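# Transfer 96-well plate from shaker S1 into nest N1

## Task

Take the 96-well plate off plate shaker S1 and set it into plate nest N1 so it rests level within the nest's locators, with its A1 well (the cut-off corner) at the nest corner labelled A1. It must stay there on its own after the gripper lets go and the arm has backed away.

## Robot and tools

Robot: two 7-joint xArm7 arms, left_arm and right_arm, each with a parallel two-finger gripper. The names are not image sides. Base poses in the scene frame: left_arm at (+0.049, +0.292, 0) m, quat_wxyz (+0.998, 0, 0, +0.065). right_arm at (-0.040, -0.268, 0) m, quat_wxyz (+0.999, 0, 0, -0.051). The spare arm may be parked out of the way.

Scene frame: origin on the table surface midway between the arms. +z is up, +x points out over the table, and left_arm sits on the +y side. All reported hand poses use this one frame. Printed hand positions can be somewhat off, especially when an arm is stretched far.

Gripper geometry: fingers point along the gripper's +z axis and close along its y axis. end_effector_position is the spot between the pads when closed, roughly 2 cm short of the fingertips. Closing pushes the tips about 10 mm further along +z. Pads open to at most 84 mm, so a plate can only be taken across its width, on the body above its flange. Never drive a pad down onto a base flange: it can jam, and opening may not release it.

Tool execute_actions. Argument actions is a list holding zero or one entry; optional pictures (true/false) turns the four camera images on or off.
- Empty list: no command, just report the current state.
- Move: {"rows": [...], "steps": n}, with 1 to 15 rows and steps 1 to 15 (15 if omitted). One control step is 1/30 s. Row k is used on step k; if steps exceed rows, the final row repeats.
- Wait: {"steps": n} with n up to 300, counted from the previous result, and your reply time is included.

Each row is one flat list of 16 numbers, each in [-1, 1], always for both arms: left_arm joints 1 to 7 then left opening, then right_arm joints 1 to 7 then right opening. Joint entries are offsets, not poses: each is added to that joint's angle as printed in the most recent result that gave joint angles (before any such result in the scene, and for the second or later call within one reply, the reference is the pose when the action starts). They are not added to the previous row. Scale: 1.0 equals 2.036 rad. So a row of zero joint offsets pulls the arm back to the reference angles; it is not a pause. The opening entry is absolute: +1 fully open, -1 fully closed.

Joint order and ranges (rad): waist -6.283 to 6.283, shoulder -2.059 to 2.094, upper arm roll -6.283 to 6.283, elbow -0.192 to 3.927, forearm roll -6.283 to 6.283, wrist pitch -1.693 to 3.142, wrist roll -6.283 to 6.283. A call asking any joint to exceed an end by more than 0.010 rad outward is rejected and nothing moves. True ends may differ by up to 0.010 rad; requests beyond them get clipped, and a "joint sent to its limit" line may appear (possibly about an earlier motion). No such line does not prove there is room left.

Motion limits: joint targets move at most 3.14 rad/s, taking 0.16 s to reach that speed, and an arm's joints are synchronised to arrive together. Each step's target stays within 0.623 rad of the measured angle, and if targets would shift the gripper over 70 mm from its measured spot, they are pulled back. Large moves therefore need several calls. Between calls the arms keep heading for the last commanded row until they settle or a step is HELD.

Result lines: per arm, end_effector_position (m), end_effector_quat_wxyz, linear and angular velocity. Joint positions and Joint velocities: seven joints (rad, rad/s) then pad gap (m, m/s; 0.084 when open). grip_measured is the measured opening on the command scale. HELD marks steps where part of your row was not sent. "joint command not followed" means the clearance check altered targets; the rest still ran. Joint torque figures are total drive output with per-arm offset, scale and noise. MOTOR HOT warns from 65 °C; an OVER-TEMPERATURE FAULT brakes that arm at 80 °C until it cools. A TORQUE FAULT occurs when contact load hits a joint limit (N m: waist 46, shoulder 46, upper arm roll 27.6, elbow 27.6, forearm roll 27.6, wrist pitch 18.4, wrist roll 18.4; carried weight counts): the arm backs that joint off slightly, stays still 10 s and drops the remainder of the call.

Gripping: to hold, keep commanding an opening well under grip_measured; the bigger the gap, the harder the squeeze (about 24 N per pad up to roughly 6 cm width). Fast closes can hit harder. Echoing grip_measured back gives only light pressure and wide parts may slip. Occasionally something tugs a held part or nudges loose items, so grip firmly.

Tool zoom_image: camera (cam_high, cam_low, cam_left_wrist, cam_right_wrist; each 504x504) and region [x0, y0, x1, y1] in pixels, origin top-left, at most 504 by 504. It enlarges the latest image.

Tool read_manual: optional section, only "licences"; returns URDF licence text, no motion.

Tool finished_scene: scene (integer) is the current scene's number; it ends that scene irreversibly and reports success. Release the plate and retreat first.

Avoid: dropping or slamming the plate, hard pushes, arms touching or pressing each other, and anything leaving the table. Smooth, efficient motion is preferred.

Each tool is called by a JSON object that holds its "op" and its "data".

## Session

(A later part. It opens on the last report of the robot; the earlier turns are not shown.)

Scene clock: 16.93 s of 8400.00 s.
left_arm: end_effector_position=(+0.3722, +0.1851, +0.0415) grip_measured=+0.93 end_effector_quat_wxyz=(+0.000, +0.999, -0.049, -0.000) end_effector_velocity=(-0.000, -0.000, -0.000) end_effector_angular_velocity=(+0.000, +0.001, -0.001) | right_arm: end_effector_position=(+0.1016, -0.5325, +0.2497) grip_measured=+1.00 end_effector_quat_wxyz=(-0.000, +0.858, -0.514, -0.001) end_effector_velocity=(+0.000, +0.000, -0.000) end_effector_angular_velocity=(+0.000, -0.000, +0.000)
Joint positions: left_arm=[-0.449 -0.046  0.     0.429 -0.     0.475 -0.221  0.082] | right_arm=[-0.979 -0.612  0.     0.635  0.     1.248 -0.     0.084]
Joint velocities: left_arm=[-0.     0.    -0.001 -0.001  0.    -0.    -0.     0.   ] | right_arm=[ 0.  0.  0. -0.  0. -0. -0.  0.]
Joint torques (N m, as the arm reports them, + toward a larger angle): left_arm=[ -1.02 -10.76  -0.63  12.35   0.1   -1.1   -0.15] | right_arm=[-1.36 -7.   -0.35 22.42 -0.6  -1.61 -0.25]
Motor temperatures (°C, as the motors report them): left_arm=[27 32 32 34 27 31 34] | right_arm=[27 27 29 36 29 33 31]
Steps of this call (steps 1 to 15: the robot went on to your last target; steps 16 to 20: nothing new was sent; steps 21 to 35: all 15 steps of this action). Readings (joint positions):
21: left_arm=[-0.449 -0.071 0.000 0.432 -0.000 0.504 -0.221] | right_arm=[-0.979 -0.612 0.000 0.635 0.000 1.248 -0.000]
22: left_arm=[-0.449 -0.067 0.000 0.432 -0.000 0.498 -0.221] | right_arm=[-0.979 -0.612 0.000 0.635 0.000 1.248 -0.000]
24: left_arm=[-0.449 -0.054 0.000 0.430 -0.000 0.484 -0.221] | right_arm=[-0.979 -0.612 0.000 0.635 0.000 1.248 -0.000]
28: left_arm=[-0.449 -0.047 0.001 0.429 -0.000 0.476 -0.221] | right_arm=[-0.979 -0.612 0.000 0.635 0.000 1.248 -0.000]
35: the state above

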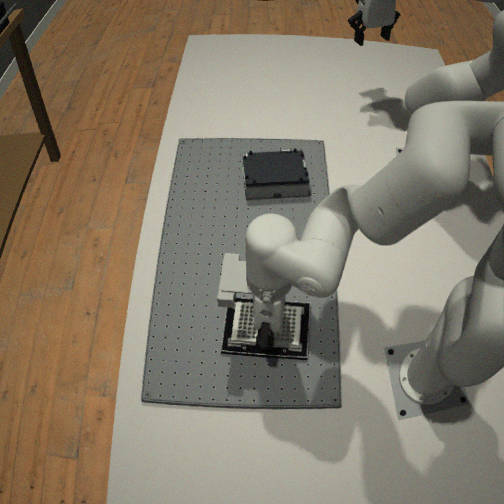

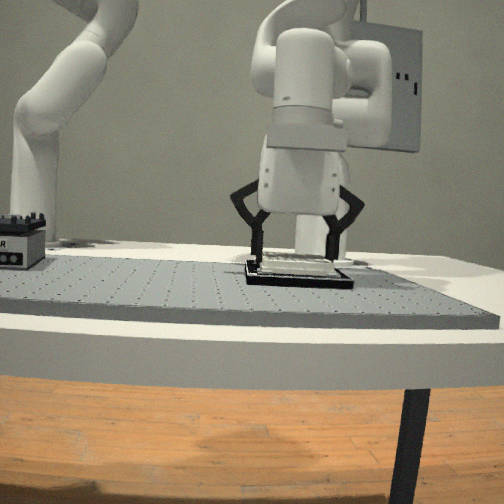

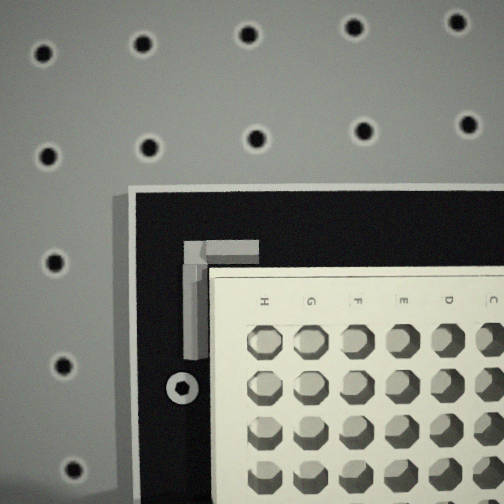

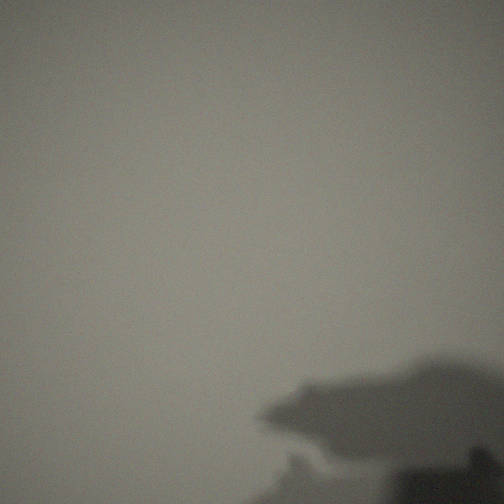

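Release, lift, and go to the earlier viewing pose.

{"op": "execute_actions", "data": {"actions": [{"rows": [[0,0,0,0,0,0,0,1,0,0,0,0,0,0,0,1]], "steps": 8}], "pictures": false}}

{"op": "execute_actions", "data": {"actions": [{"rows": [[0,-0.04,0,0.005,0,0.045,0,1,0,0,0,0,0,0,0,1],[0,-0.04,0,0.005,0,0.045,0,1,0,0,0,0,0,0,0,1],[0,-0.04,0,0.005,0,0.045,0,1,0,0,0,0,0,0,0,1],[0,-0.04,0,0.005,0,0.045,0,1,0,0,0,0,0,0,0,1],[0,-0.04,0,0.005,0,0.045,0,1,0,0,0,0,0,0,0,1],[0,-0.04,0,0.005,0,0.045,0,1,0,0,0,0,0,0,0,1],[0,-0.04,0,0.005,0,0.045,0,1,0,0,0,0,0,0,0,1],[-0.07,-0.278,0,0.101,0,0.379,0.108,1,0,0,0,0,0,0,0,1]], "steps": 15}], "pictures": false}}

{"op": "execute_actions", "data": {"actions": [{"steps": 25}]}}

Scene clock: 21.70 s of 8400.00 s.
left_arm: end_effector_position=(+0.3709, +0.1848, +0.0408) grip_measured=+1.00 end_effector_quat_wxyz=(-0.000, +0.999, -0.050, -0.002) end_effector_velocity=(+0.006, +0.001, +0.003) end_effector_angular_velocity=(-0.004, -0.013, +0.009) | right_arm: end_effector_position=(+0.1016, -0.5325, +0.2497) grip_measured=+1.00 end_effector_quat_wxyz=(-0.000, +0.858, -0.514, -0.001) end_effector_velocity=(-0.001, -0.000, -0.000) end_effector_angular_velocity=(+0.001, -0.000, -0.002)
Joint positions: left_arm=[-0.45  -0.046 -0.001  0.427 -0.     0.476 -0.221  0.084] | right_arm=[-0.979 -0.612  0.     0.635  0.     1.248 -0.     0.084]
Joint velocities: left_arm=[ 0.002 -0.002  0.006  0.008  0.    -0.003 -0.002  0.001] | right_arm=[-0.002 -0.    -0.001 -0.     0.    -0.    -0.     0.   ]
Joint torques (N m, as the arm reports them, + toward a larger angle): left_arm=[ -0.58 -11.05   0.54  13.67  -0.02  -1.19  -0.2 ] | right_arm=[-0.88 -6.26  0.32 23.02 -0.17 -1.65 -0.28]
Motor temperatures (°C, as the motors report them): left_arm=[27 32 32 34 27 31 34] | right_arm=[27 27 29 37 29 34 31]
Steps of this call (steps 1 to 15: the robot went on to your last target; steps 16 to 90: nothing new was sent; then 1.50 s passed at rest; steps 91 to 98: all 8 steps of this action). Readings (joint positions):
91: left_arm=[-0.449 -0.046 0.000 0.429 -0.000 0.476 -0.221] | right_arm=[-0.979 -0.612 0.000 0.635 0.000 1.248 -0.000]
92: left_arm=[-0.449 -0.046 0.000 0.429 -0.000 0.476 -0.221] | right_arm=[-0.979 -0.612 0.000 0.635 0.000 1.248 -0.000]
94: left_arm=[-0.449 -0.046 0.000 0.428 -0.000 0.476 -0.221] | right_arm=[-0.979 -0.612 0.000 0.635 0.000 1.248 -0.000]
98: the state above

Scene clock: 22.20 s of 8400.00 s.
left_arm: end_effector_position=(+0.3662, +0.1647, +0.1427) grip_measured=+1.00 end_effector_quat_wxyz=(+0.001, +0.992, -0.126, +0.004) end_effector_velocity=(-0.108, -0.072, +0.410) end_effector_angular_velocity=(+0.018, +0.030, -0.792) | right_arm: end_effector_position=(+0.1016, -0.5325, +0.2497) grip_measured=+1.00 end_effector_quat_wxyz=(-0.000, +0.858, -0.514, -0.001) end_effector_velocity=(+0.000, +0.000, -0.000) end_effector_angular_velocity=(+0.000, +0.000, +0.001)
Joint positions: left_arm=[-0.51  -0.329 -0.002  0.521 -0.     0.842 -0.129  0.084] | right_arm=[-0.979 -0.612  0.     0.635  0.     1.248 -0.     0.084]
Joint velocities: left_arm=[-0.314 -1.073  0.002  0.422  0.     1.53   0.48  -0.   ] | right_arm=[ 0.     0.     0.001 -0.     0.     0.    -0.    -0.   ]
Joint torques (N m, as the arm reports them, + toward a larger angle): left_arm=[ 0.64 -7.85  0.79 14.89 -0.13 -1.47 -0.36] | right_arm=[-1.57 -7.42  0.04 22.94 -0.86 -1.66 -0.4 ]
Motor temperatures (°C, as the motors report them): left_arm=[27 32 32 34 27 31 34] | right_arm=[27 27 29 37 29 34 31]
Steps of this call (steps 1 to 15: all 15 steps of this action). Readings (joint positions):
1: left_arm=[-0.450 -0.046 -0.001 0.428 -0.000 0.477 -0.221] | right_arm=[-0.979 -0.612 0.000 0.635 0.000 1.248 -0.000]
2: left_arm=[-0.450 -0.052 -0.001 0.428 -0.000 0.485 -0.221] | right_arm=[-0.979 -0.612 0.000 0.635 0.000 1.248 -0.000]
4: left_arm=[-0.450 -0.089 -0.001 0.431 -0.000 0.528 -0.221] | right_arm=[-0.979 -0.612 0.000 0.635 0.000 1.248 -0.000]
8: left_arm=[-0.450 -0.126 -0.001 0.439 -0.000 0.564 -0.220] | right_arm=[-0.979 -0.612 0.000 0.635 0.000 1.248 -0.000]
15: the state above

Scene clock: 23.03 s of 8400.00 s.
left_arm: end_effector_position=(+0.3165, +0.1582, +0.2487) grip_measured=+1.00 end_effector_quat_wxyz=(-0.001, +0.973, -0.229, -0.002) end_effector_velocity=(+0.000, -0.000, +0.002) end_effector_angular_velocity=(-0.002, -0.005, -0.003) | right_arm: end_effector_position=(+0.1016, -0.5325, +0.2497) grip_measured=+1.00 end_effector_quat_wxyz=(-0.000, +0.858, -0.514, -0.001) end_effector_velocity=(-0.000, +0.000, -0.000) end_effector_angular_velocity=(+0.001, -0.000, -0.001)
Joint positions: left_arm=[-0.592 -0.611 -0.001  0.633 -0.     1.248 -0.001  0.084] | right_arm=[-0.979 -0.612  0.     0.635  0.     1.248 -0.     0.084]
Joint velocities: left_arm=[-0.001 -0.004 -0.     0.001  0.     0.     0.001 -0.   ] | right_arm=[-0.     0.    -0.    -0.     0.001 -0.    -0.    -0.   ]
Joint torques (N m, as the arm reports them, + toward a larger angle): left_arm=[-0.82 -5.34  0.88 18.58 -0.02 -1.43 -0.3 ] | right_arm=[-1.22 -7.41  0.15 22.59 -0.76 -1.57 -0.67]
Motor temperatures (°C, as the motors report them): left_arm=[27 32 32 34 27 31 34] | right_arm=[27 27 29 37 29 34 31]
Steps of this call (steps 1 to 25: the robot went on to your last target). Readings (joint positions):
1: left_arm=[-0.520 -0.365 -0.001 0.535 -0.000 0.893 -0.113] | right_arm=[-0.979 -0.612 0.000 0.635 0.000 1.248 -0.000]
2: left_arm=[-0.531 -0.400 -0.001 0.549 -0.000 0.944 -0.097] | right_arm=[-0.979 -0.612 0.000 0.635 0.000 1.248 -0.000]
4: left_arm=[-0.551 -0.471 -0.001 0.577 -0.000 1.045 -0.065] | right_arm=[-0.979 -0.612 0.000 0.635 0.000 1.248 -0.000]
8: left_arm=[-0.585 -0.588 -0.002 0.625 -0.000 1.208 -0.014] | right_arm=[-0.979 -0.612 0.000 0.635 0.000 1.248 -0.000]
25: the state above

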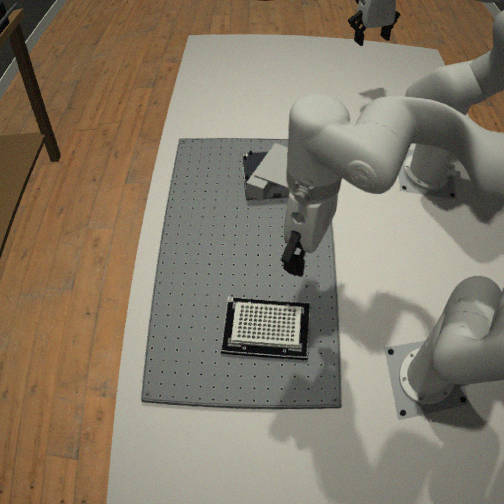

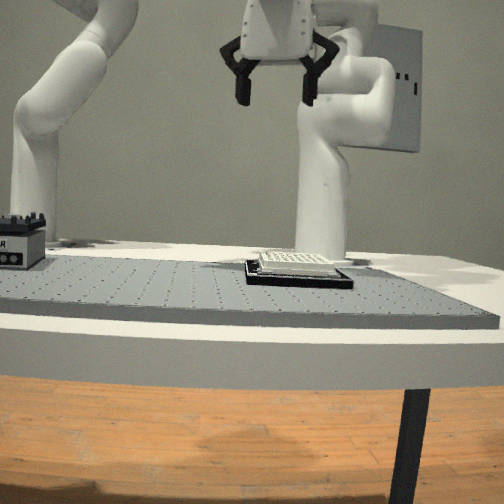

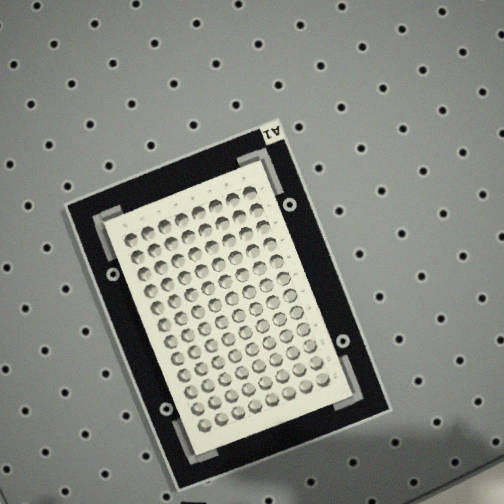

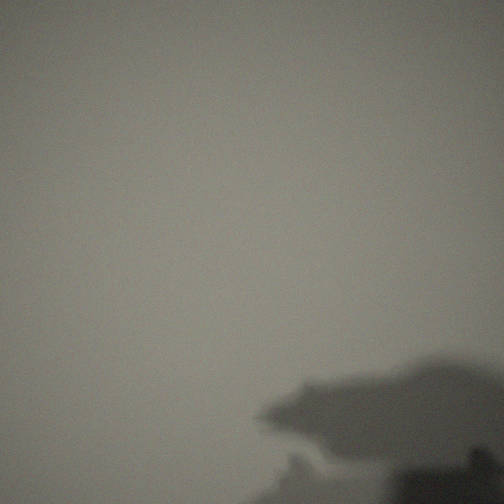

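{"op": "finished_scene", "data": {"scene": 2}}

The scene is finished: the task was done.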